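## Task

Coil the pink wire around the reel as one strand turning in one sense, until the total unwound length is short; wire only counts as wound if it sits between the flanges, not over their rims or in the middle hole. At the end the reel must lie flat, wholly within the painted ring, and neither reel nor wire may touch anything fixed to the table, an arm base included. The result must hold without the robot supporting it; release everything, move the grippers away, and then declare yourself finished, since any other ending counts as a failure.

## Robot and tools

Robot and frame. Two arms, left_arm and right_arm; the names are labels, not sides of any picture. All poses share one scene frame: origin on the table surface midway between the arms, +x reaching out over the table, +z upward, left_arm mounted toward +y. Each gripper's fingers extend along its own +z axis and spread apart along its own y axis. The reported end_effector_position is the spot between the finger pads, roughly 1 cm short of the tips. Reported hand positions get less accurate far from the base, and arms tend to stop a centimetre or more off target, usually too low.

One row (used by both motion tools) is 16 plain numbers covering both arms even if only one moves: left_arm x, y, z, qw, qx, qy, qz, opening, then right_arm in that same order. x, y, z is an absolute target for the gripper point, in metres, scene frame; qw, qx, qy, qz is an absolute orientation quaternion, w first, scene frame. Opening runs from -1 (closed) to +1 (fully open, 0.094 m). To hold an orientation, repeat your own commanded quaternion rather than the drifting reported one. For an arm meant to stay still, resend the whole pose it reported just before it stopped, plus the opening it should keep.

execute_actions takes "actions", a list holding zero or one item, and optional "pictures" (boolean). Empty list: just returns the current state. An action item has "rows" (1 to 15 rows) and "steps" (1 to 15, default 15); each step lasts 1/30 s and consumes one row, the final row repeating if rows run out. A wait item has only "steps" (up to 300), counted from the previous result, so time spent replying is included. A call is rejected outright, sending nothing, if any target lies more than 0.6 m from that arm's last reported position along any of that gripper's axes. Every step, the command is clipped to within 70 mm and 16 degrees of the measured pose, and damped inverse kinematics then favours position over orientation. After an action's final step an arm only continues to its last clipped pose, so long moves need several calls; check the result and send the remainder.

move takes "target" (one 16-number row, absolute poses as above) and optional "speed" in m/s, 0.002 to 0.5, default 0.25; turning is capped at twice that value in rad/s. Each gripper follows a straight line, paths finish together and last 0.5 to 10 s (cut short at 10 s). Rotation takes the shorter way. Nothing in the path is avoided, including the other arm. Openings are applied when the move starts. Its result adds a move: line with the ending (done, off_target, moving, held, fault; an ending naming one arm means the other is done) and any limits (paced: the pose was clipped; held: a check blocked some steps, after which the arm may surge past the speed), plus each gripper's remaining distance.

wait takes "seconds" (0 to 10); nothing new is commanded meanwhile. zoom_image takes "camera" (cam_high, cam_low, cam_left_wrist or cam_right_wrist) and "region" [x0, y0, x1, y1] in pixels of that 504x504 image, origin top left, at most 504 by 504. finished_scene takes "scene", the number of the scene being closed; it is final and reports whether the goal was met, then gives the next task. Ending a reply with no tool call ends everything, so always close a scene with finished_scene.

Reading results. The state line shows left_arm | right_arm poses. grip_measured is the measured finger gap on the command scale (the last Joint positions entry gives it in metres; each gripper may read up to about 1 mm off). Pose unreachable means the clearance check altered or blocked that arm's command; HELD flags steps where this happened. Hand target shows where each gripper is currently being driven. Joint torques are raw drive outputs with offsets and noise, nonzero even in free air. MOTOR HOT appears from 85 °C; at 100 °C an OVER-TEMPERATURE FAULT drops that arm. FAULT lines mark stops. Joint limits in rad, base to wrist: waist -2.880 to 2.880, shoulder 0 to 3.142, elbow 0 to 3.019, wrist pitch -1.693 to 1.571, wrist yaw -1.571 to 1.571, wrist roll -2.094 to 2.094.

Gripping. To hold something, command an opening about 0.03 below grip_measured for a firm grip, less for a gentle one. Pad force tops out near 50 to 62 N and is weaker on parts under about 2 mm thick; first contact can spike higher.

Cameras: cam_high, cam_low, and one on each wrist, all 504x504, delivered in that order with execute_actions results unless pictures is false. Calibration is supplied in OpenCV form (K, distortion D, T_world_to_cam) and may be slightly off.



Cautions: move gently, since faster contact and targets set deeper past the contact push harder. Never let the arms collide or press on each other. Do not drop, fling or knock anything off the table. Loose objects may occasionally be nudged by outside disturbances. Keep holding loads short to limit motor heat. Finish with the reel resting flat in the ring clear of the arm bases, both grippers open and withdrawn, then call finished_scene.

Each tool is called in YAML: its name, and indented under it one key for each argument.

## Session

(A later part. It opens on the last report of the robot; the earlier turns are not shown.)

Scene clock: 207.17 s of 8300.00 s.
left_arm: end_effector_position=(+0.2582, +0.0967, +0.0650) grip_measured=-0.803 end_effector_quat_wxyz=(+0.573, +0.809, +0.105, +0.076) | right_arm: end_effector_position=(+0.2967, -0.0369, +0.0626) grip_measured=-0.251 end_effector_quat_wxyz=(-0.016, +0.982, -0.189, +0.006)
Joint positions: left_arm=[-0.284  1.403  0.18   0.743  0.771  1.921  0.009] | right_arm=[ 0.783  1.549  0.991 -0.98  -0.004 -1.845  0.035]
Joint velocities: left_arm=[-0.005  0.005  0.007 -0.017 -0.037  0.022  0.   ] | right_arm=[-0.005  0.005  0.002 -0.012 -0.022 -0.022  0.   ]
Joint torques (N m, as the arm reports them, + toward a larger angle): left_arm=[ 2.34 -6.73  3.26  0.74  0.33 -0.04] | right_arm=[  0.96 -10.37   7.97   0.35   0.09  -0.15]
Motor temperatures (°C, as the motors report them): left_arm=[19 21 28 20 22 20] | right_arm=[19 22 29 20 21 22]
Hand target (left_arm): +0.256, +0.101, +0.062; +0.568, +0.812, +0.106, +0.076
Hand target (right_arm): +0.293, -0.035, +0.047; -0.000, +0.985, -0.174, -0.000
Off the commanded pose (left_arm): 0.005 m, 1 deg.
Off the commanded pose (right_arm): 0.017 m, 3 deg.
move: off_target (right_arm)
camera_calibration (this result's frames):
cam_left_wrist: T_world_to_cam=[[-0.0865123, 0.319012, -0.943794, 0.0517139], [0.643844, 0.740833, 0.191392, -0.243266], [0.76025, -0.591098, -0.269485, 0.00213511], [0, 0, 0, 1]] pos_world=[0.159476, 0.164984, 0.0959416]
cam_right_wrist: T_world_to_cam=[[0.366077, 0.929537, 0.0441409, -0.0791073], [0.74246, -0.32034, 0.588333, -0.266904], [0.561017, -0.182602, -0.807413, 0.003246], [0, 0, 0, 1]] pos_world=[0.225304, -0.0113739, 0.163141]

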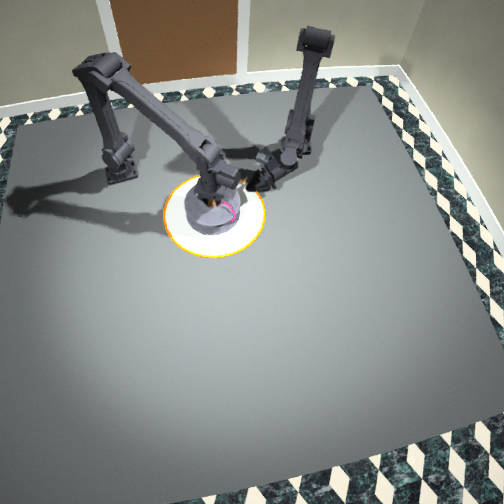

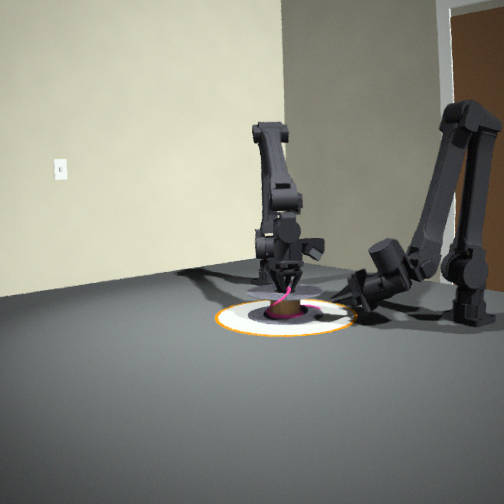

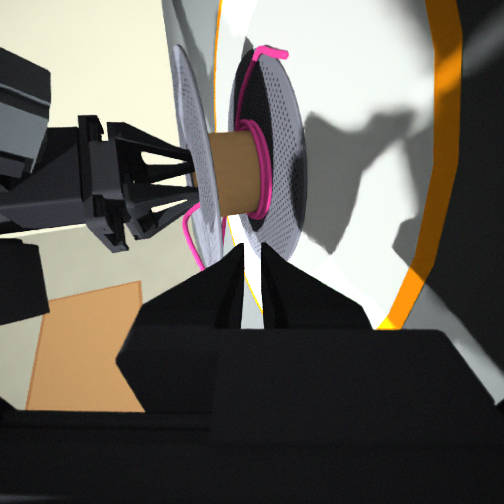

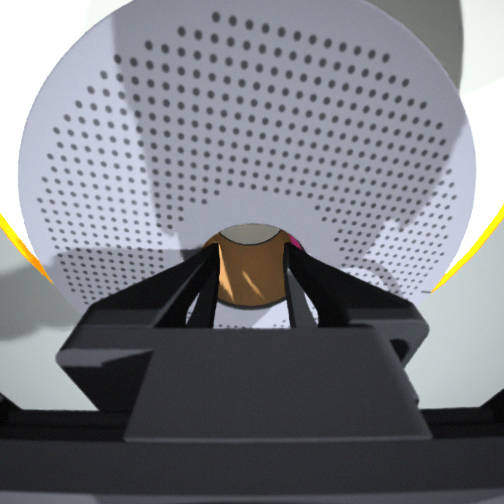

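move:
  target: [0.30,0.17,0.14,0,0.954,0.301,0,-0.3, 0.293,-0.035,0.05,0,-0.985,0.174,0,-1]
  speed: 0.15

move:
  target: [0.30,0.17,0.14,0,0.954,0.301,0,-0.3, 0.305,-0.022,0.13,0,-0.985,0.174,0,-1]
  speed: 0.08

move:
  target: [0.30,0.17,0.14,0,0.954,0.301,0,-0.3, 0.25,-0.22,0.16,0,-0.985,0.174,0,-1]
  speed: 0.2

move:
  target: [0.33,-0.01,0.15,0,0.954,0.301,0,-0.3, 0.25,-0.22,0.16,0,-0.985,0.174,0,-1]
  speed: 0.2

Scene clock: 217.70 s of 8300.00 s.
left_arm: end_effector_position=(+0.2867, +0.1816, +0.1264) grip_measured=-0.303 end_effector_quat_wxyz=(-0.005, +0.952, +0.307, -0.003) | right_arm: end_effector_position=(+0.2962, -0.0378, +0.0569) grip_measured=-0.996 end_effector_quat_wxyz=(-0.009, +0.983, -0.184, +0.003)
Joint positions: left_arm=[-0.383  1.247  0.875 -1.21  -0.002  1.94   0.033] | right_arm=[ 0.783  1.564  0.991 -0.98  -0.003 -1.853  0.   ]
Joint velocities: left_arm=[-0.005  0.005  0.012 -0.012 -0.037  0.007 -0.001] | right_arm=[-0.005  0.015 -0.022  0.012 -0.022  0.007  0.001]
Joint torques (N m, as the arm reports them, + toward a larger angle): left_arm=[ 0.38 -7.62 12.58 -0.93 -0.13 -0.27] | right_arm=[  0.96 -12.07   8.4   -0.08   0.06  -0.05]
Motor temperatures (°C, as the motors report them): left_arm=[19 21 29 20 22 20] | right_arm=[19 22 29 20 21 22]
Hand target (left_arm): +0.298, +0.170, +0.141; +0.003, +0.951, +0.309, +0.006
Hand target (right_arm): +0.293, -0.035, +0.050; -0.000, +0.985, -0.174, -0.000
Off the commanded pose (left_arm): 0.022 m, 1 deg.
Off the commanded pose (right_arm): 0.008 m, 2 deg.
After step 90, 2.93 s passed at rest.
move: off_target (left_arm)
camera_calibration (this result's frames):
cam_left_wrist: T_world_to_cam=[[-0.587138, 0.809412, 0.010988, 0.0188028], [0.6634, 0.473356, 0.579512, -0.342461], [0.463863, 0.347543, -0.81489, 0.0306052], [0, 0, 0, 1]] pos_world=[0.224032, 0.13625, 0.223194]
cam_right_wrist: T_world_to_cam=[[0.35858, 0.933017, 0.0299848, -0.0746773], [0.749796, -0.307001, 0.586137, -0.265009], [0.556081, -0.187694, -0.809657, 0.000190616], [0, 0, 0, 1]] pos_world=[0.225375, -0.0116471, 0.157725]

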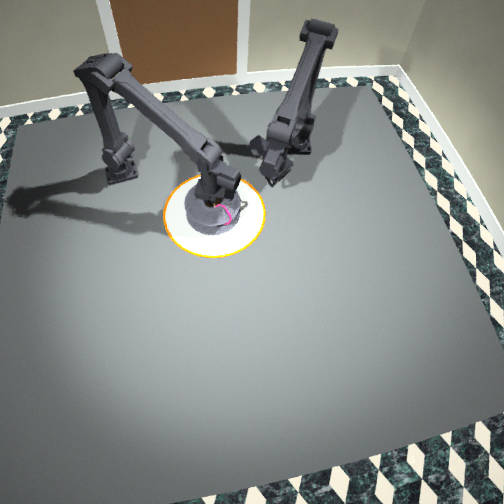

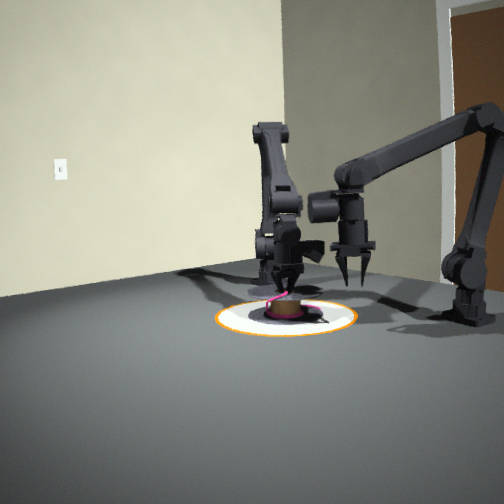

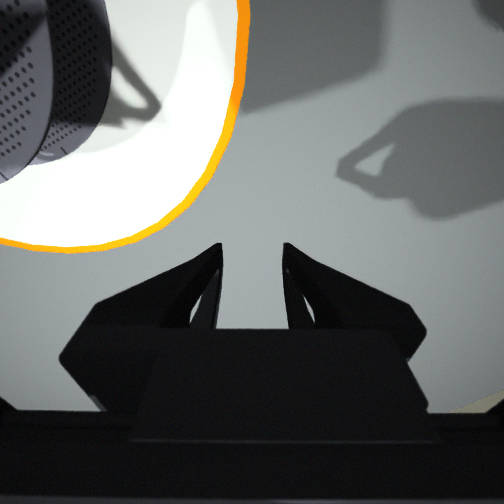

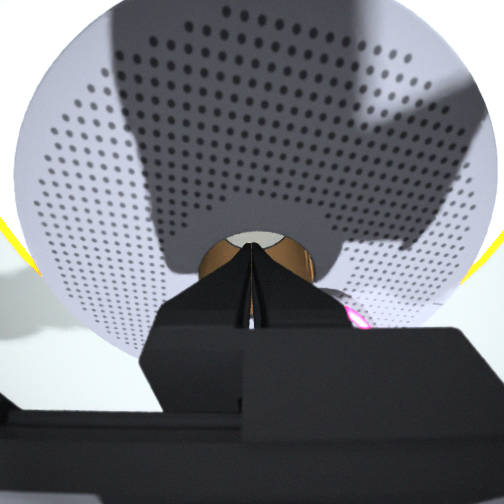

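Scene clock: 219.07 s of 8300.00 s.
left_arm: end_effector_position=(+0.2873, +0.1813, +0.1262) grip_measured=-0.303 end_effector_quat_wxyz=(-0.009, +0.952, +0.307, -0.006) | right_arm: end_effector_position=(+0.2964, -0.0376, +0.1069) grip_measured=-0.996 end_effector_quat_wxyz=(+0.023, +0.983, -0.182, -0.013)
Joint positions: left_arm=[-0.383  1.256  0.882 -1.217 -0.002  1.94   0.033] | right_arm=[ 0.783  1.541  1.113 -1.195 -0.003 -1.858  0.   ]
Joint velocities: left_arm=[-0.015 -0.024  0.017  0.012 -0.007 -0.037  0.001] | right_arm=[-0.005 -0.015 -0.002 -0.002  0.007 -0.007  0.001]
Joint torques (N m, as the arm reports them, + toward a larger angle): left_arm=[ 0.88 -7.66 12.63 -0.93  0.08 -0.03] | right_arm=[  0.54 -15.54  12.76  -0.58   0.06  -0.06]
Motor temperatures (°C, as the motors report them): left_arm=[19 21 29 20 22 20] | right_arm=[19 22 30 20 21 22]
Hand target (left_arm): +0.299, +0.170, +0.140; +0.001, +0.954, +0.301, +0.000
Hand target (right_arm): +0.304, -0.023, +0.130; -0.000, +0.985, -0.174, -0.000
Off the commanded pose (left_arm): 0.022 m, 1 deg.
Off the commanded pose (right_arm): 0.029 m, 3 deg.
move: off_target (left_arm, right_arm)
camera_calibration (this result's frames):
cam_left_wrist: T_world_to_cam=[[-0.587021, 0.809336, 0.0195371, 0.0183411], [0.667835, 0.470466, 0.576765, -0.34296], [0.457605, 0.351621, -0.816676, 0.0316038], [0, 0, 0, 1]] pos_world=[0.225345, 0.135394, 0.223259]
cam_right_wrist: T_world_to_cam=[[0.35448, 0.934287, -0.0380921, -0.0678747], [0.775816, -0.271125, 0.569737, -0.299027], [0.521971, -0.231513, -0.820944, 0.0502445], [0, 0, 0, 1]] pos_world=[0.229824, -0.00602694, 0.209029]

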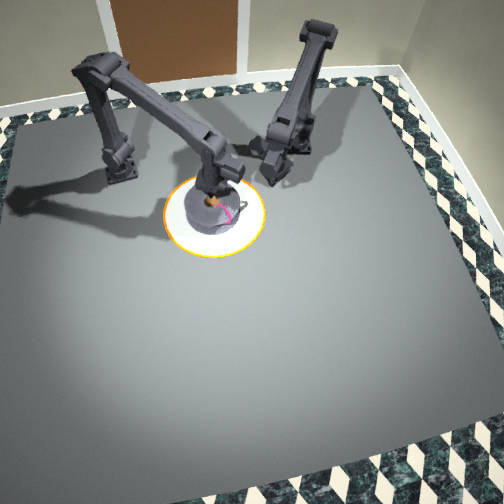

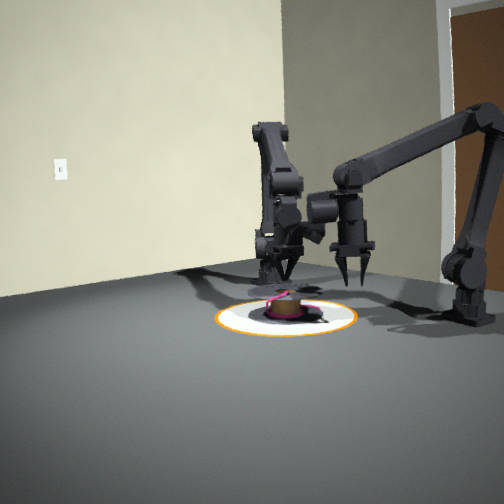

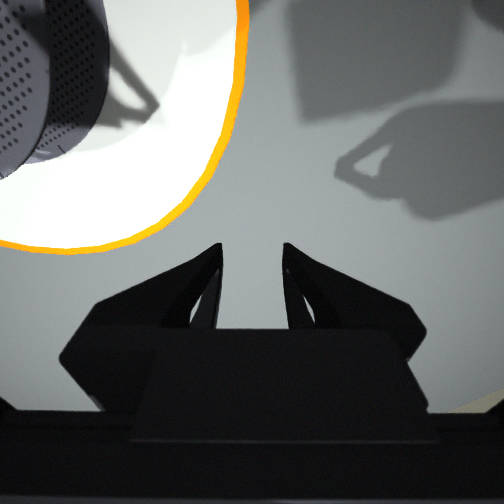

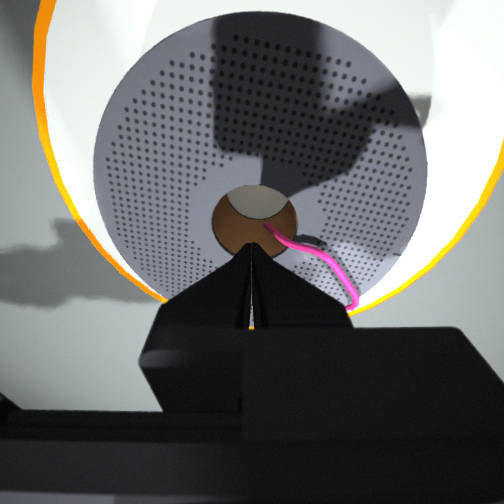

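Scene clock: 220.43 s of 8300.00 s.
left_arm: end_effector_position=(+0.2873, +0.1813, +0.1262) grip_measured=-0.303 end_effector_quat_wxyz=(-0.009, +0.952, +0.307, -0.006) | right_arm: end_effector_position=(+0.2501, -0.2123, +0.1636) grip_measured=-0.996 end_effector_quat_wxyz=(-0.002, +0.981, -0.194, +0.018)
Joint positions: left_arm=[-0.383  1.256  0.882 -1.217 -0.002  1.94   0.033] | right_arm=[ 0.525  1.002  0.799 -1.342  0.024 -2.093  0.   ]
Joint velocities: left_arm=[ 0.015 -0.005  0.002  0.002 -0.022  0.007 -0.   ] | right_arm=[-0.005  0.015  0.007 -0.002 -0.037 -0.022 -0.   ]
Joint torques (N m, as the arm reports them, + toward a larger angle): left_arm=[ 0.85 -7.6  12.61 -0.9   0.09 -0.03] | right_arm=[-1.06 -5.88  8.34 -0.41  0.07 -0.08]
Motor temperatures (°C, as the motors report them): left_arm=[19 21 30 20 22 20] | right_arm=[19 22 30 20 21 22]
Hand target (left_arm): +0.299, +0.170, +0.140; +0.000, +0.954, +0.301, +0.000
Hand target (right_arm): +0.247, -0.218, +0.159; +0.008, +0.981, -0.193, +0.010
Off the commanded pose (left_arm): 0.022 m, 1 deg.
Off the commanded pose (right_arm): 0.008 m, 3 deg.
joint sent to its limit (right arm) — the command would take joint 6 (wrist roll) past its lower limit, so that joint was sent only as far as its limit.
move: off_target (left_arm, right_arm)
camera_calibration (this result's frames):
cam_left_wrist: T_world_to_cam=[[-0.587021, 0.809336, 0.0195371, 0.0183411], [0.667835, 0.470466, 0.576765, -0.34296], [0.457605, 0.351621, -0.816676, 0.0316038], [0, 0, 0, 1]] pos_world=[0.225345, 0.135394, 0.223259]
cam_right_wrist: T_world_to_cam=[[0.37552, 0.926551, 0.0220883, 0.0971706], [0.728258, -0.309728, 0.611317, -0.34586], [0.573258, -0.213476, -0.791078, 0.0665981], [0, 0, 0, 1]] pos_world=[0.177208, -0.182939, 0.261968]

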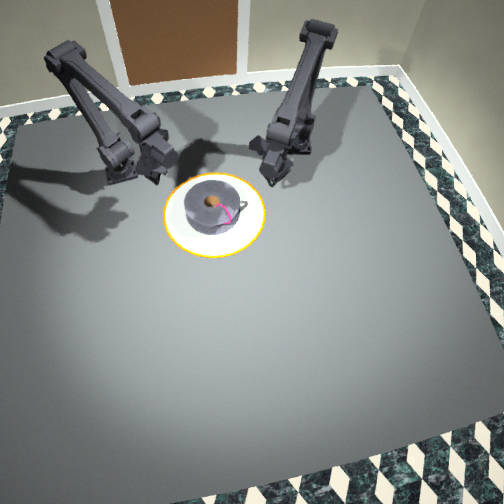

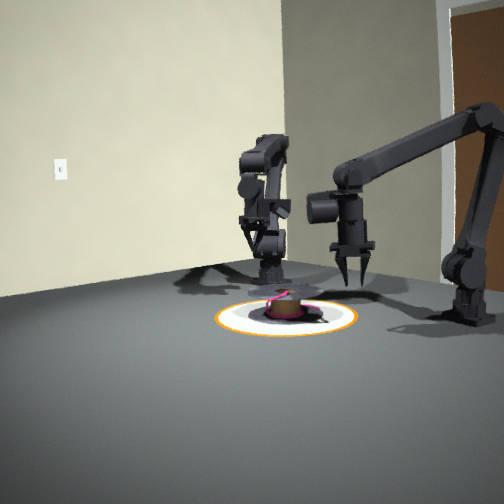

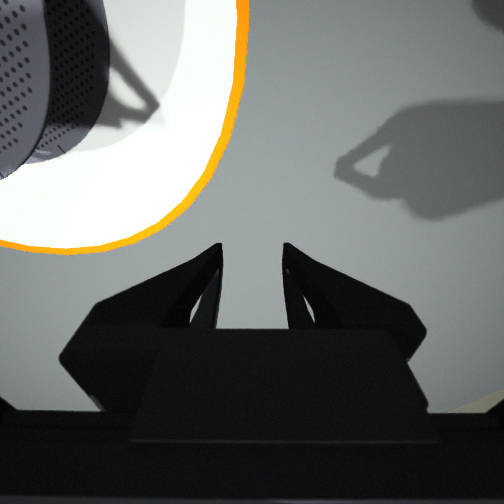

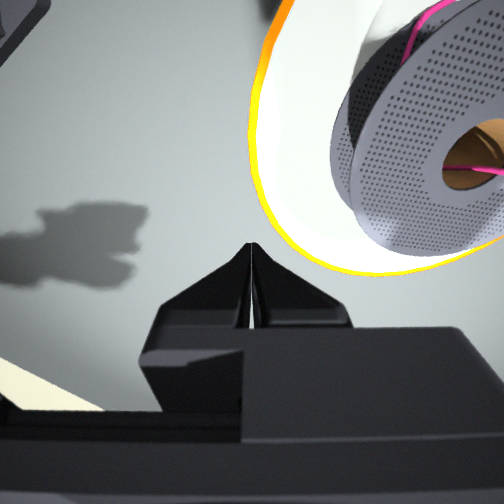

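Scene clock: 221.87 s of 8300.00 s.
left_arm: end_effector_position=(+0.3205, +0.0026, +0.1398) grip_measured=-0.303 end_effector_quat_wxyz=(-0.009, +0.956, +0.295, -0.006) | right_arm: end_effector_position=(+0.2500, -0.2131, +0.1636) grip_measured=-0.996 end_effector_quat_wxyz=(-0.001, +0.981, -0.193, +0.018)
Joint positions: left_arm=[-0.669  1.615  1.294 -1.27   0.003  1.68   0.033] | right_arm=[ 0.524  1.002  0.799 -1.344  0.026 -2.095  0.   ]
Joint velocities: left_arm=[-0.005 -0.005  0.012 -0.012  0.066 -0.007  0.   ] | right_arm=[-0.005  0.005 -0.012 -0.002  0.022 -0.037  0.   ]
Joint torques (N m, as the arm reports them, + toward a larger angle): left_arm=[  0.95 -14.74  12.51  -0.88   0.12  -0.26] | right_arm=[-1.56 -5.41  8.81 -0.45  0.09 -0.06]
Motor temperatures (°C, as the motors report them): left_arm=[19 21 30 20 22 20] | right_arm=[19 22 30 20 21 22]
Hand target (left_arm): +0.327, -0.010, +0.152; +0.001, +0.954, +0.301, -0.003
Hand target (right_arm): +0.249, -0.219, +0.160; +0.009, +0.981, -0.196, +0.011
Off the commanded pose (left_arm): 0.019 m, 1 deg.
Off the commanded pose (right_arm): 0.008 m, 3 deg.
joint sent to its limit (right arm) — the command would take joint 6 (wrist roll) past its lower limit, so that joint was sent only as far as its limit.
move: off_target (left_arm, right_arm)
camera_calibration (this result's frames):
cam_left_wrist: T_world_to_cam=[[-0.565882, 0.824264, 0.0191305, 0.175374], [0.679426, 0.453051, 0.577171, -0.292599], [0.467074, 0.339609, -0.816399, 0.0872522], [0, 0, 0, 1]] pos_world=[0.257287, -0.041624, 0.236757]
cam_right_wrist: T_world_to_cam=[[0.374169, 0.927168, 0.0188816, 0.0989497], [0.728966, -0.306646, 0.612027, -0.345682], [0.573242, -0.215237, -0.790612, 0.0660241], [0, 0, 0, 1]] pos_world=[0.177119, -0.183534, 0.261898]

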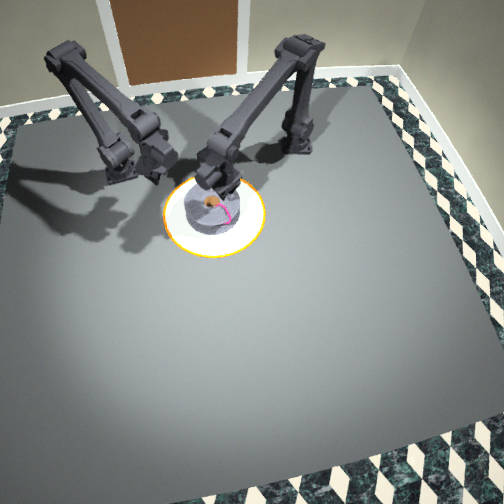

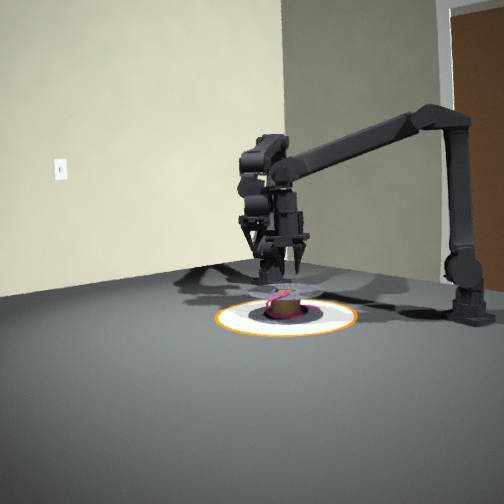

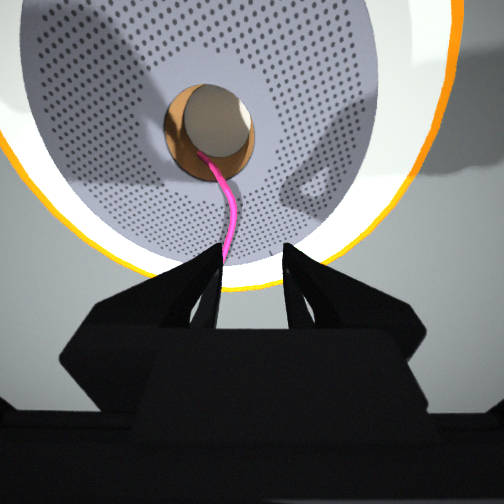

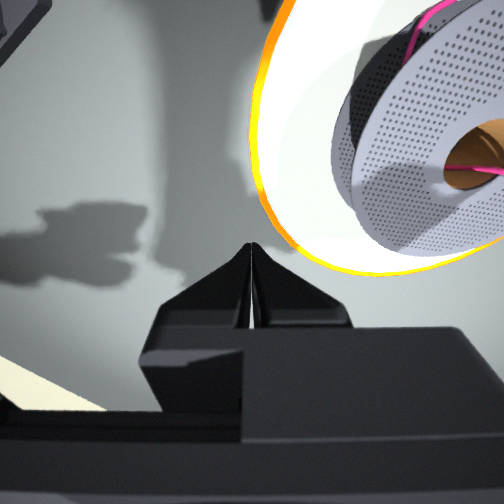

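move:
  target: [0.312,-0.020,0.10,0,0.906,0.423,0,-0.3, 0.25,-0.22,0.16,0,-0.94,0.342,0,-1]
  speed: 0.08

Scene clock: 226.53 s of 8300.00 s.
left_arm: end_effector_position=(+0.3168, -0.0179, +0.1133) grip_measured=-0.303 end_effector_quat_wxyz=(+0.007, +0.907, +0.420, -0.000) | right_arm: end_effector_position=(+0.2510, -0.2146, +0.1635) grip_measured=-0.996 end_effector_quat_wxyz=(-0.009, +0.944, -0.329, +0.008)
Joint positions: left_arm=[-0.703  1.651  1.266 -1.172  0.003  1.377  0.033] | right_arm=[ 0.501  1.002  0.799 -1.344  0.002 -1.836  0.   ]
Joint velocities: left_arm=[ 0.015 -0.015  0.002  0.002 -0.051  0.022 -0.   ] | right_arm=[-0.005 -0.005  0.012  0.007  0.066  0.051 -0.003]
Joint torques (N m, as the arm reports them, + toward a larger angle): left_arm=[  0.38 -14.64   7.18   0.72  -0.06  -0.27] | right_arm=[-1.53 -5.45  8.85 -0.41 -0.14  0.17]
Motor temperatures (°C, as the motors report them): left_arm=[19 22 31 20 22 20] | right_arm=[19 22 30 20 21 22]
Hand target (left_arm): +0.312, -0.020, +0.100; -0.000, +0.906, +0.423, -0.001
Hand target (right_arm): +0.250, -0.220, +0.160; -0.000, +0.940, -0.342, +0.000
Off the commanded pose (left_arm): 0.014 m, 1 deg.
Off the commanded pose (right_arm): 0.007 m, 2 deg.
move: off_target (left_arm)
camera_calibration (this result's frames):
cam_left_wrist: T_world_to_cam=[[-0.764404, 0.644598, -0.0134063, 0.25408], [0.520684, 0.629455, 0.576779, -0.211965], [0.38023, 0.433912, -0.81679, 0.103602], [0, 0, 0, 1]] pos_world=[0.265194, -0.0753118, 0.210285]
cam_right_wrist: T_world_to_cam=[[0.617121, 0.786144, 0.0337481, 0.00624106], [0.62194, -0.513596, 0.591108, -0.360964], [0.482029, -0.343796, -0.805886, 0.0628846], [0, 0, 0, 1]] pos_world=[0.190334, -0.168677, 0.263836]

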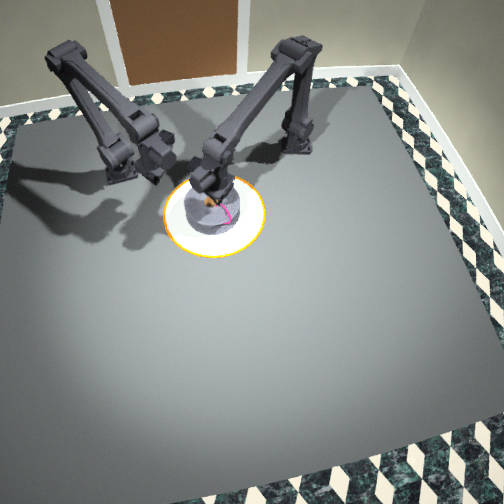

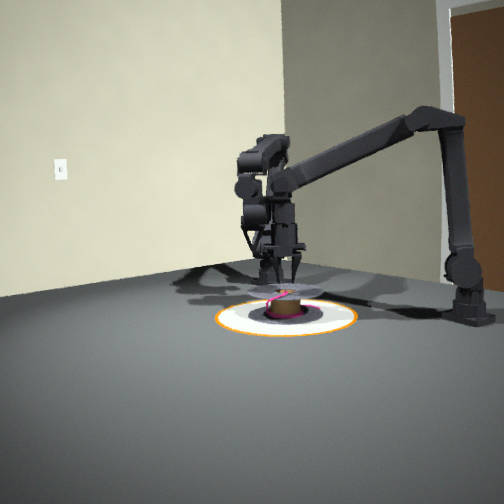

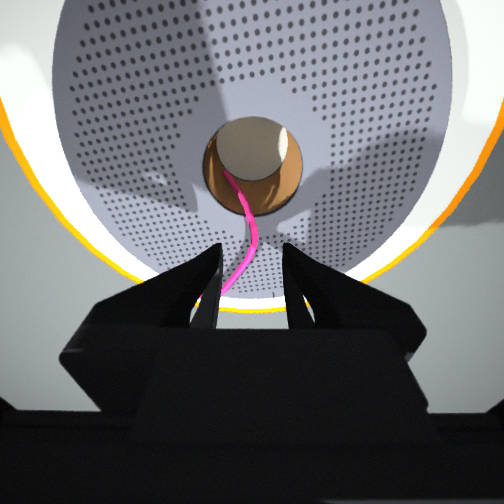

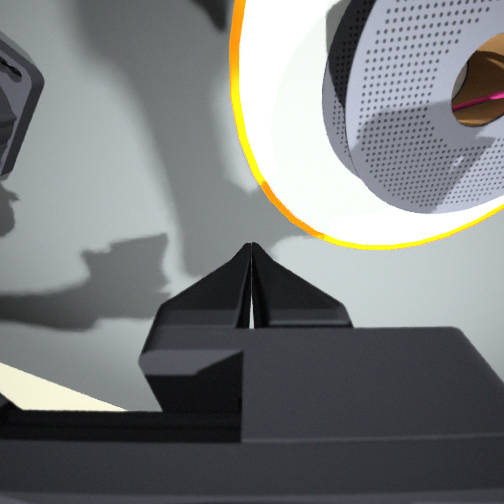

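move:
  target: [0.310,-0.023,0.070,0,0.906,0.423,0,-0.3, 0.25,-0.22,0.16,0,-0.94,0.342,0,-1]
  speed: 0.04

move:
  target: [0.310,-0.023,0.070,0,0.906,0.423,0,-1, 0.25,-0.22,0.16,0,-0.94,0.342,0,-1]
  speed: 0.04

move:
  target: [0.335,0.0,0.15,0,0.906,0.423,0,-1, 0.25,-0.22,0.16,0,-0.94,0.342,0,-1]
  speed: 0.05

zoom_image:
  camera: "cam_low"
  region: [200,230,420,370]

Scene clock: 231.80 s of 8300.00 s.
left_arm: end_effector_position=(+0.3165, -0.0223, +0.0864) grip_measured=-0.303 end_effector_quat_wxyz=(+0.011, +0.907, +0.421, +0.001) | right_arm: end_effector_position=(+0.2511, -0.2147, +0.1635) grip_measured=-0.996 end_effector_quat_wxyz=(-0.009, +0.944, -0.330, +0.008)
Joint positions: left_arm=[-0.709  1.683  1.231 -1.097  0.003  1.368  0.033] | right_arm=[ 0.501  1.002  0.799 -1.344  0.002 -1.834  0.   ]
Joint velocities: left_arm=[-0.005 -0.015 -0.002 -0.002 -0.022  0.066 -0.001] | right_arm=[-0.015 -0.024 -0.007 -0.007 -0.051  0.007 -0.001]
Joint torques (N m, as the arm reports them, + toward a larger angle): left_arm=[  0.35 -14.59   6.71   0.8   -0.07  -0.28] | right_arm=[-1.55 -5.44  8.86 -0.42 -0.14  0.16]
Motor temperatures (°C, as the motors report them): left_arm=[19 22 30 20 22 20] | right_arm=[19 22 30 20 21 22]
Hand target (left_arm): +0.310, -0.023, +0.070; +0.000, +0.906, +0.423, +0.000
Hand target (right_arm): +0.250, -0.220, +0.160; -0.000, +0.940, -0.342, -0.000
Off the commanded pose (left_arm): 0.018 m, 1 deg.
Off the commanded pose (right_arm): 0.006 m, 2 deg.
After step 90, 0.93 s passed at rest.
move: off_target (left_arm)
camera_calibration (this result's frames):
cam_left_wrist: T_world_to_cam=[[-0.766286, 0.642157, -0.0209707, 0.257513], [0.515759, 0.634263, 0.575937, -0.1918], [0.383143, 0.430517, -0.817225, 0.0827239], [0, 0, 0, 1]] pos_world=[0.264556, -0.0793265, 0.183469]
cam_right_wrist: T_world_to_cam=[[0.619218, 0.784493, 0.0337677, 0.00538284], [0.620584, -0.515283, 0.591066, -0.361055], [0.481087, -0.345043, -0.805916, 0.0628036], [0, 0, 0, 1]] pos_world=[0.190517, -0.168598, 0.26384]

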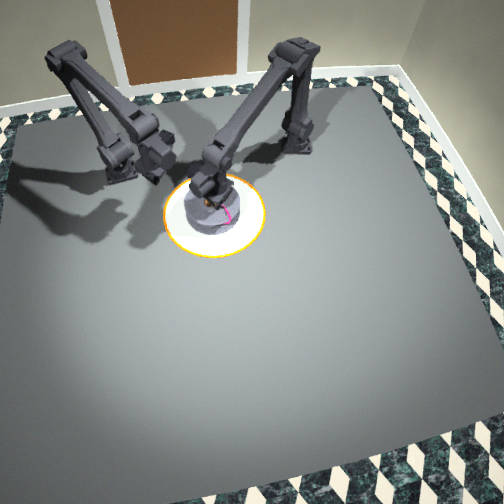

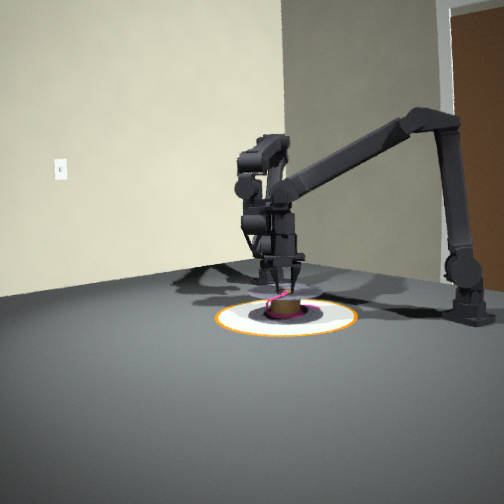

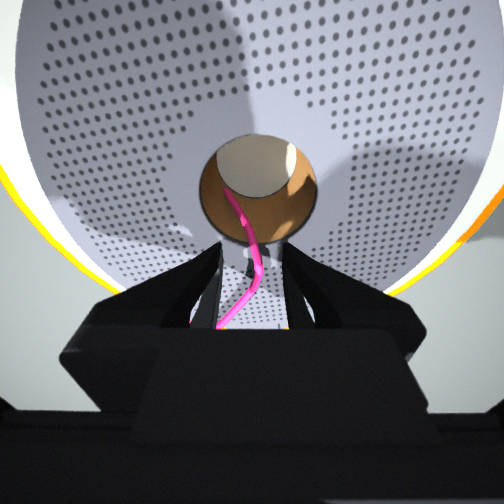

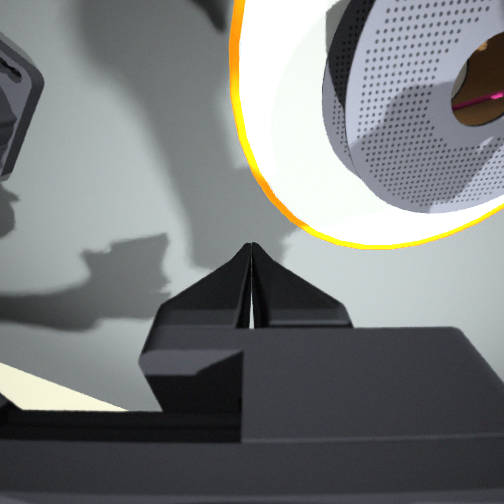

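Scene clock: 232.50 s of 8300.00 s.
left_arm: end_effector_position=(+0.3165, -0.0223, +0.0864) grip_measured=-0.955 end_effector_quat_wxyz=(+0.011, +0.907, +0.422, +0.001) | right_arm: end_effector_position=(+0.2511, -0.2147, +0.1635) grip_measured=-0.996 end_effector_quat_wxyz=(-0.009, +0.944, -0.330, +0.008)
Joint positions: left_arm=[-0.709  1.683  1.231 -1.097  0.003  1.367  0.002] | right_arm=[ 0.501  1.002  0.799 -1.344  0.002 -1.833  0.   ]
Joint velocities: left_arm=[-0.015 -0.015 -0.002 -0.007  0.022  0.022 -0.   ] | right_arm=[-0.024 -0.024 -0.012  0.002 -0.066 -0.022 -0.001]
Joint torques (N m, as the arm reports them, + toward a larger angle): left_arm=[  0.34 -14.73   6.58   0.81  -0.08  -0.27] | right_arm=[-1.52 -5.46  8.86 -0.43 -0.13  0.16]
Motor temperatures (°C, as the motors report them): left_arm=[19 22 30 20 22 20] | right_arm=[19 22 30 20 21 22]
Hand target (left_arm): +0.310, -0.023, +0.070; -0.000, +0.906, +0.423, +0.000
Hand target (right_arm): +0.250, -0.220, +0.160; -0.000, +0.940, -0.342, -0.000
Off the commanded pose (left_arm): 0.018 m, 1 deg.
Off the commanded pose (right_arm): 0.006 m, 2 deg.
move: off_target (left_arm)
camera_calibration (this result's frames):
cam_left_wrist: T_world_to_cam=[[-0.766776, 0.641572, -0.0209653, 0.257654], [0.515283, 0.634661, 0.575925, -0.191639], [0.382803, 0.430802, -0.817234, 0.0828387], [0, 0, 0, 1]] pos_world=[0.264601, -0.0793652, 0.18347]
cam_right_wrist: T_world_to_cam=[[0.619518, 0.784256, 0.0337709, 0.0052564], [0.62039, -0.515524, 0.591059, -0.361057], [0.480952, -0.34522, -0.805921, 0.0628004], [0, 0, 0, 1]] pos_world=[0.190535, -0.168576, 0.26384]

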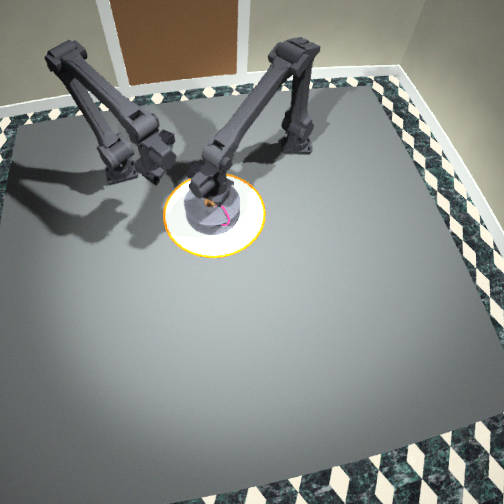

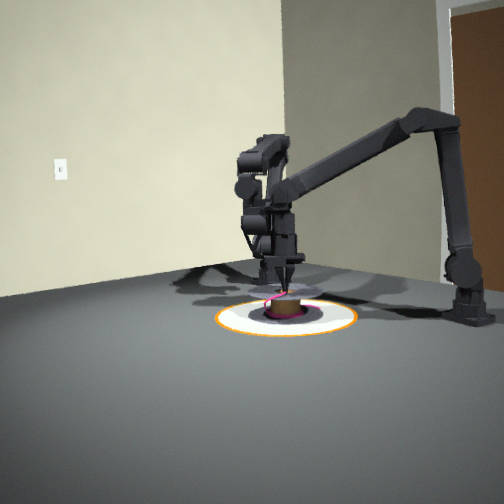

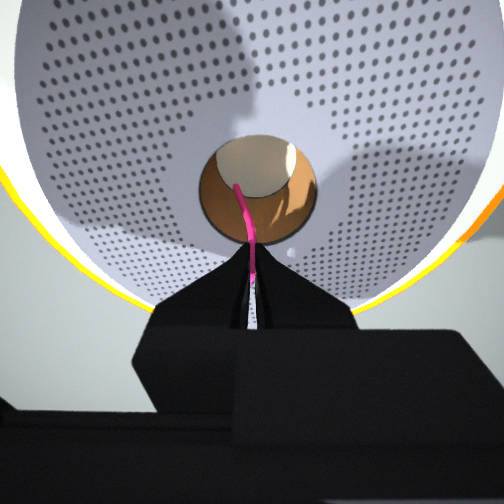

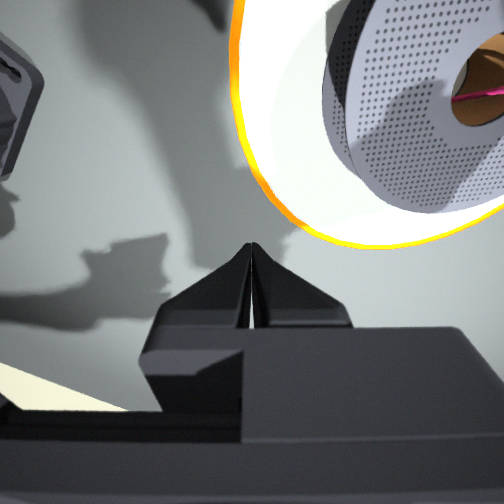

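Scene clock: 234.23 s of 8300.00 s.
left_arm: end_effector_position=(+0.3198, +0.0092, +0.1262) grip_measured=-0.955 end_effector_quat_wxyz=(-0.022, +0.905, +0.425, -0.007) | right_arm: end_effector_position=(+0.2511, -0.2147, +0.1635) grip_measured=-0.996 end_effector_quat_wxyz=(-0.009, +0.944, -0.330, +0.008)
Joint positions: left_arm=[-0.661  1.629  1.274 -1.261  0.002  1.407  0.002] | right_arm=[ 0.501  1.002  0.799 -1.344  0.002 -1.833  0.   ]
Joint velocities: left_arm=[-0.015  0.005 -0.007  0.007 -0.037 -0.022  0.   ] | right_arm=[ 0.005 -0.024 -0.002 -0.007 -0.081 -0.037  0.   ]
Joint torques (N m, as the arm reports them, + toward a larger angle): left_arm=[  2.25 -17.04  12.71  -1.01  -0.12   0.07] | right_arm=[-1.53 -5.44  8.86 -0.42 -0.13  0.16]
Motor temperatures (°C, as the motors report them): left_arm=[19 22 30 20 22 20] | right_arm=[19 22 30 20 21 22]
Hand target (left_arm): +0.334, +0.002, +0.150; +0.000, +0.906, +0.423, +0.001
Hand target (right_arm): +0.250, -0.220, +0.160; -0.000, +0.940, -0.342, -0.000
Off the commanded pose (left_arm): 0.030 m, 3 deg.
Off the commanded pose (right_arm): 0.006 m, 2 deg.
move: off_target (left_arm)
camera_calibration (this result's frames):
cam_left_wrist: T_world_to_cam=[[-0.77112, 0.635109, 0.0448343, 0.234008], [0.535262, 0.608536, 0.585814, -0.243722], [0.344773, 0.475732, -0.809204, 0.111246], [0, 0, 0, 1]] pos_world=[0.272549, -0.0532303, 0.222305]
cam_right_wrist: T_world_to_cam=[[0.619518, 0.784256, 0.0337709, 0.0052564], [0.62039, -0.515524, 0.591059, -0.361057], [0.480952, -0.34522, -0.805921, 0.0628004], [0, 0, 0, 1]] pos_world=[0.190535, -0.168576, 0.26384]

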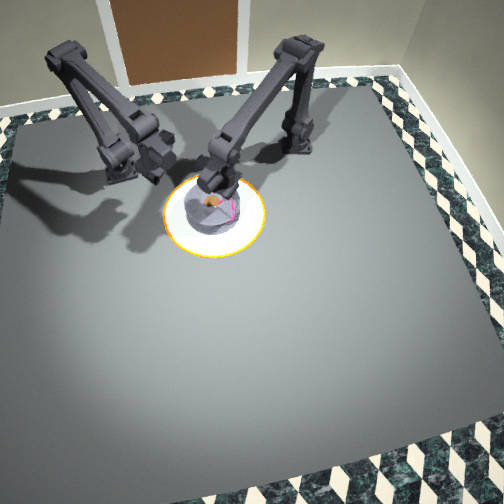

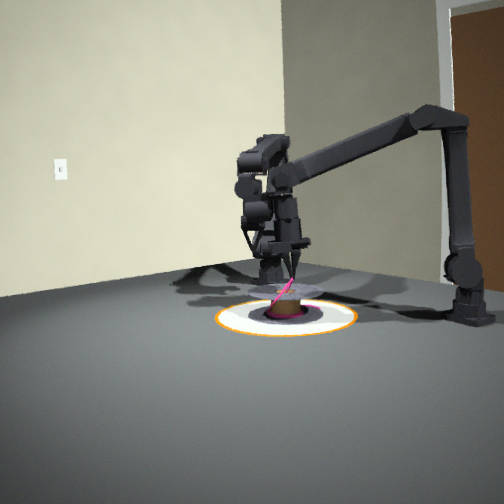

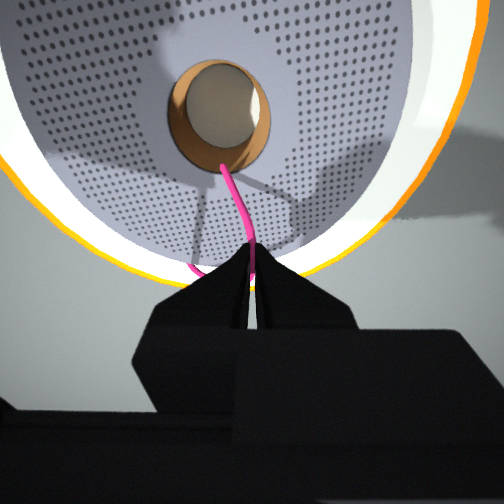

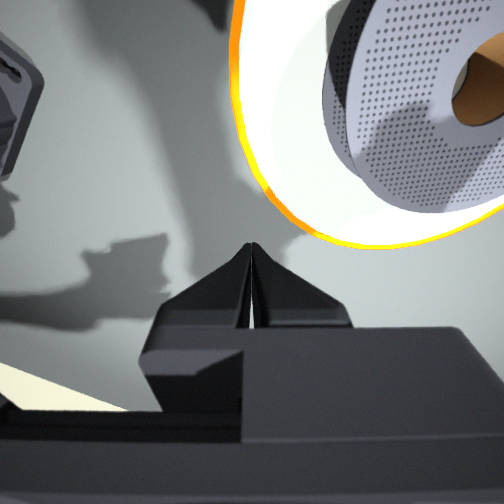

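Region (200, 230, 420, 370) of cam_low's 504x504 image, scaled by 2.291, with more detail than that image has; it fills the top 321 rows of this view, and the rest is white.

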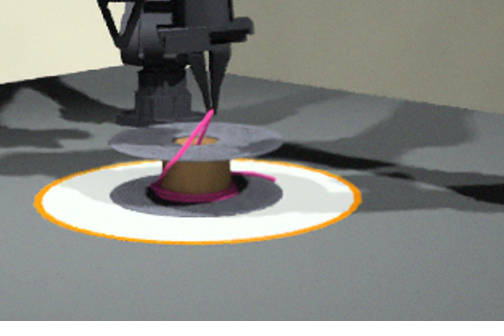

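move:
  target: [0.345,0.09,0.125,0,0.954,0.301,0,-1, 0.25,-0.22,0.16,0,-0.94,0.342,0,-1]
  speed: 0.06

move:
  target: [0.335,0.10,0.05,0.569,0.812,0.107,0.075,-1, 0.25,-0.22,0.16,0,-0.94,0.342,0,-1]
  speed: 0.1

zoom_image:
  camera: "cam_low"
  region: [200,230,420,370]

Scene clock: 240.33 s of 8300.00 s.
left_arm: end_effector_position=(+0.3431, +0.0853, +0.1237) grip_measured=-0.955 end_effector_quat_wxyz=(-0.006, +0.953, +0.303, -0.005) | right_arm: end_effector_position=(+0.2511, -0.2147, +0.1635) grip_measured=-0.996 end_effector_quat_wxyz=(-0.009, +0.944, -0.330, +0.008)
Joint positions: left_arm=[-0.501  1.522  1.139 -1.204  0.001  1.83   0.002] | right_arm=[ 0.501  1.002  0.799 -1.344  0.002 -1.833  0.   ]
Joint velocities: left_arm=[-0.005 -0.005  0.007  0.022 -0.007  0.051 -0.   ] | right_arm=[ 0.015 -0.015  0.012  0.007 -0.066  0.007 -0.   ]
Joint torques (N m, as the arm reports them, + toward a larger angle): left_arm=[  2.37 -15.3    7.1    0.59  -0.09   0.04] | right_arm=[-1.55 -5.45  8.86 -0.41 -0.13  0.16]
Motor temperatures (°C, as the motors report them): left_arm=[19 22 31 20 21 20] | right_arm=[19 21 30 20 21 22]
Hand target (left_arm): +0.346, +0.090, +0.125; -0.000, +0.954, +0.301, +0.001
Hand target (right_arm): +0.250, -0.220, +0.160; -0.000, +0.940, -0.342, -0.000
Off the commanded pose (left_arm): 0.005 m, 1 deg.
Off the commanded pose (right_arm): 0.006 m, 2 deg.
After step 90, 0.47 s passed at rest.
move: done
camera_calibration (this result's frames):
cam_left_wrist: T_world_to_cam=[[-0.580604, 0.814053, 0.0147008, 0.12686], [0.669353, 0.466965, 0.57785, -0.333933], [0.463536, 0.345342, -0.81601, 0.0361509], [0, 0, 0, 1]] pos_world=[0.280417, 0.0401792, 0.220598]
cam_right_wrist: T_world_to_cam=[[0.619518, 0.784256, 0.0337709, 0.0052564], [0.62039, -0.515524, 0.591059, -0.361057], [0.480952, -0.34522, -0.805921, 0.0628004], [0, 0, 0, 1]] pos_world=[0.190535, -0.168576, 0.26384]

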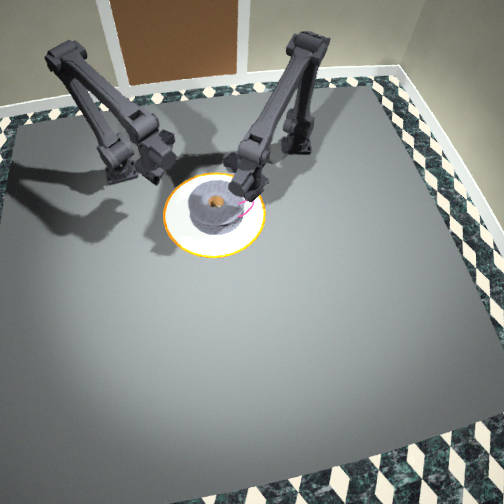

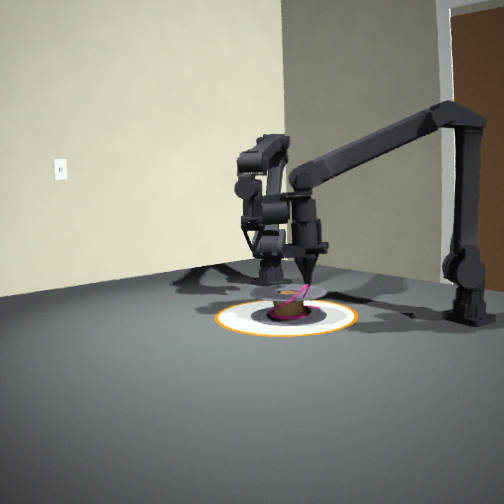

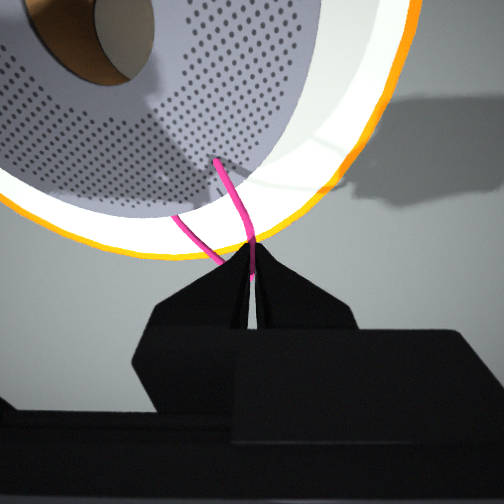

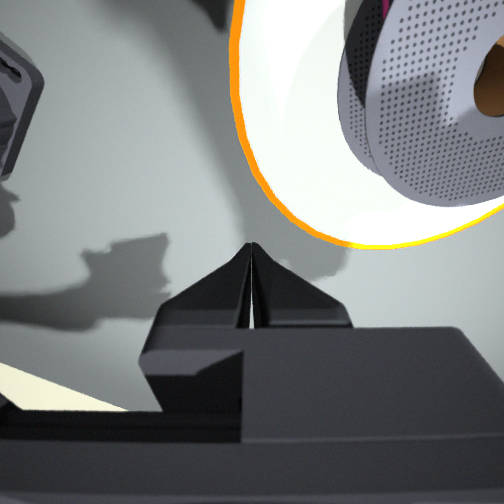

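Scene clock: 247.07 s of 8300.00 s.
left_arm: end_effector_position=(+0.3380, +0.0970, +0.0517) grip_measured=-0.955 end_effector_quat_wxyz=(+0.566, +0.816, +0.096, +0.066) | right_arm: end_effector_position=(+0.2511, -0.2147, +0.1635) grip_measured=-0.996 end_effector_quat_wxyz=(-0.009, +0.944, -0.330, +0.008)
Joint positions: left_arm=[-0.153  1.585  0.397  0.589  0.899  2.061  0.002] | right_arm=[ 0.501  1.002  0.799 -1.344  0.002 -1.833  0.   ]
Joint velocities: left_arm=[-0.024  0.005 -0.022  0.022 -0.022 -0.022 -0.001] | right_arm=[-0.015 -0.005  0.007 -0.012  0.007 -0.037  0.   ]
Joint torques (N m, as the arm reports them, + toward a larger angle): left_arm=[ 2.31 -8.71  3.38  2.51  0.42 -0.32] | right_arm=[-1.5  -5.45  8.86 -0.41 -0.13  0.16]
Motor temperatures (°C, as the motors report them): left_arm=[19 22 30 20 22 20] | right_arm=[19 21 30 20 21 22]
Hand target (left_arm): +0.338, +0.101, +0.049; +0.568, +0.814, +0.102, +0.066
Hand target (right_arm): +0.250, -0.220, +0.160; -0.000, +0.940, -0.342, -0.000
Off the commanded pose (left_arm): 0.005 m, 2 deg.
Off the commanded pose (right_arm): 0.006 m, 2 deg.
move: done
camera_calibration (this result's frames):
cam_left_wrist: T_world_to_cam=[[-0.0844566, 0.340122, -0.936581, 0.0428623], [0.665031, 0.7192, 0.20121, -0.297927], [0.742025, -0.605862, -0.286933, -0.0534352], [0, 0, 0, 1]] pos_world=[0.241401, 0.167316, 0.0847575]
cam_right_wrist: T_world_to_cam=[[0.619518, 0.784256, 0.0337709, 0.0052564], [0.62039, -0.515524, 0.591059, -0.361057], [0.480952, -0.34522, -0.805921, 0.0628004], [0, 0, 0, 1]] pos_world=[0.190535, -0.168576, 0.26384]

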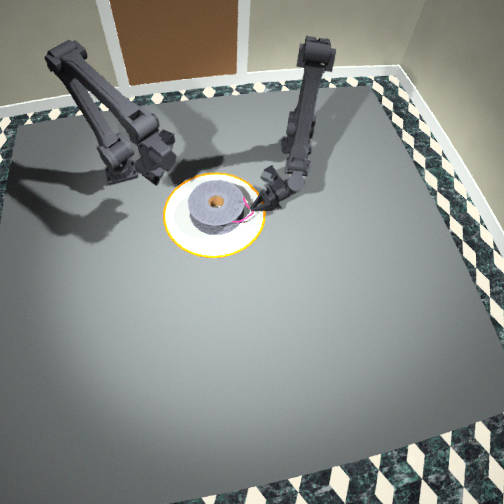

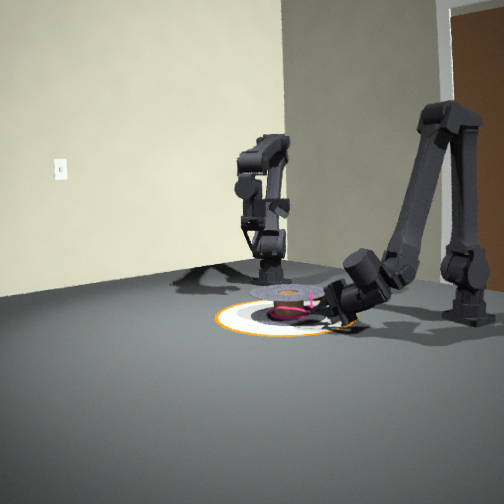

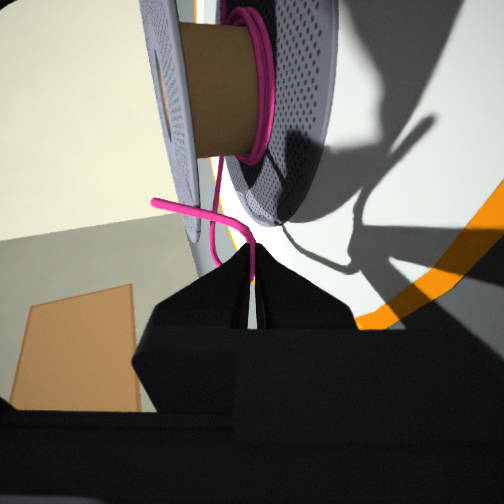

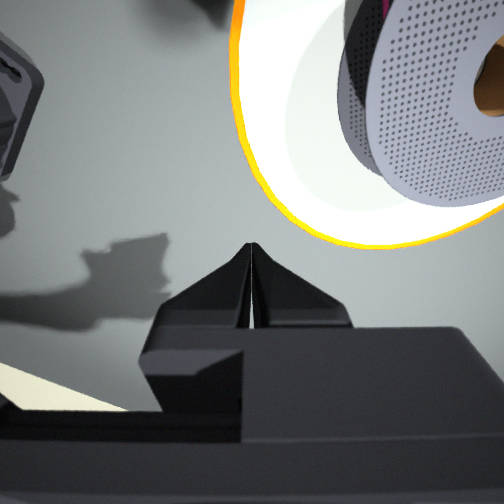

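Region (200, 230, 420, 370) of cam_low's 504x504 image, scaled by 2.291, with more detail than that image has; it fills the top 321 rows of this view, and the rest is white.

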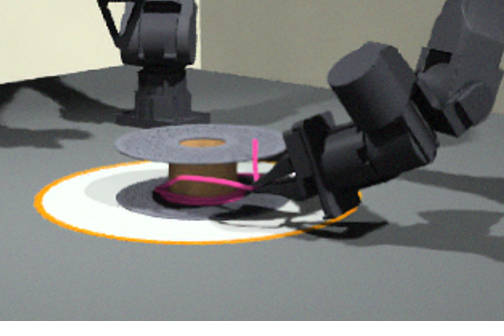

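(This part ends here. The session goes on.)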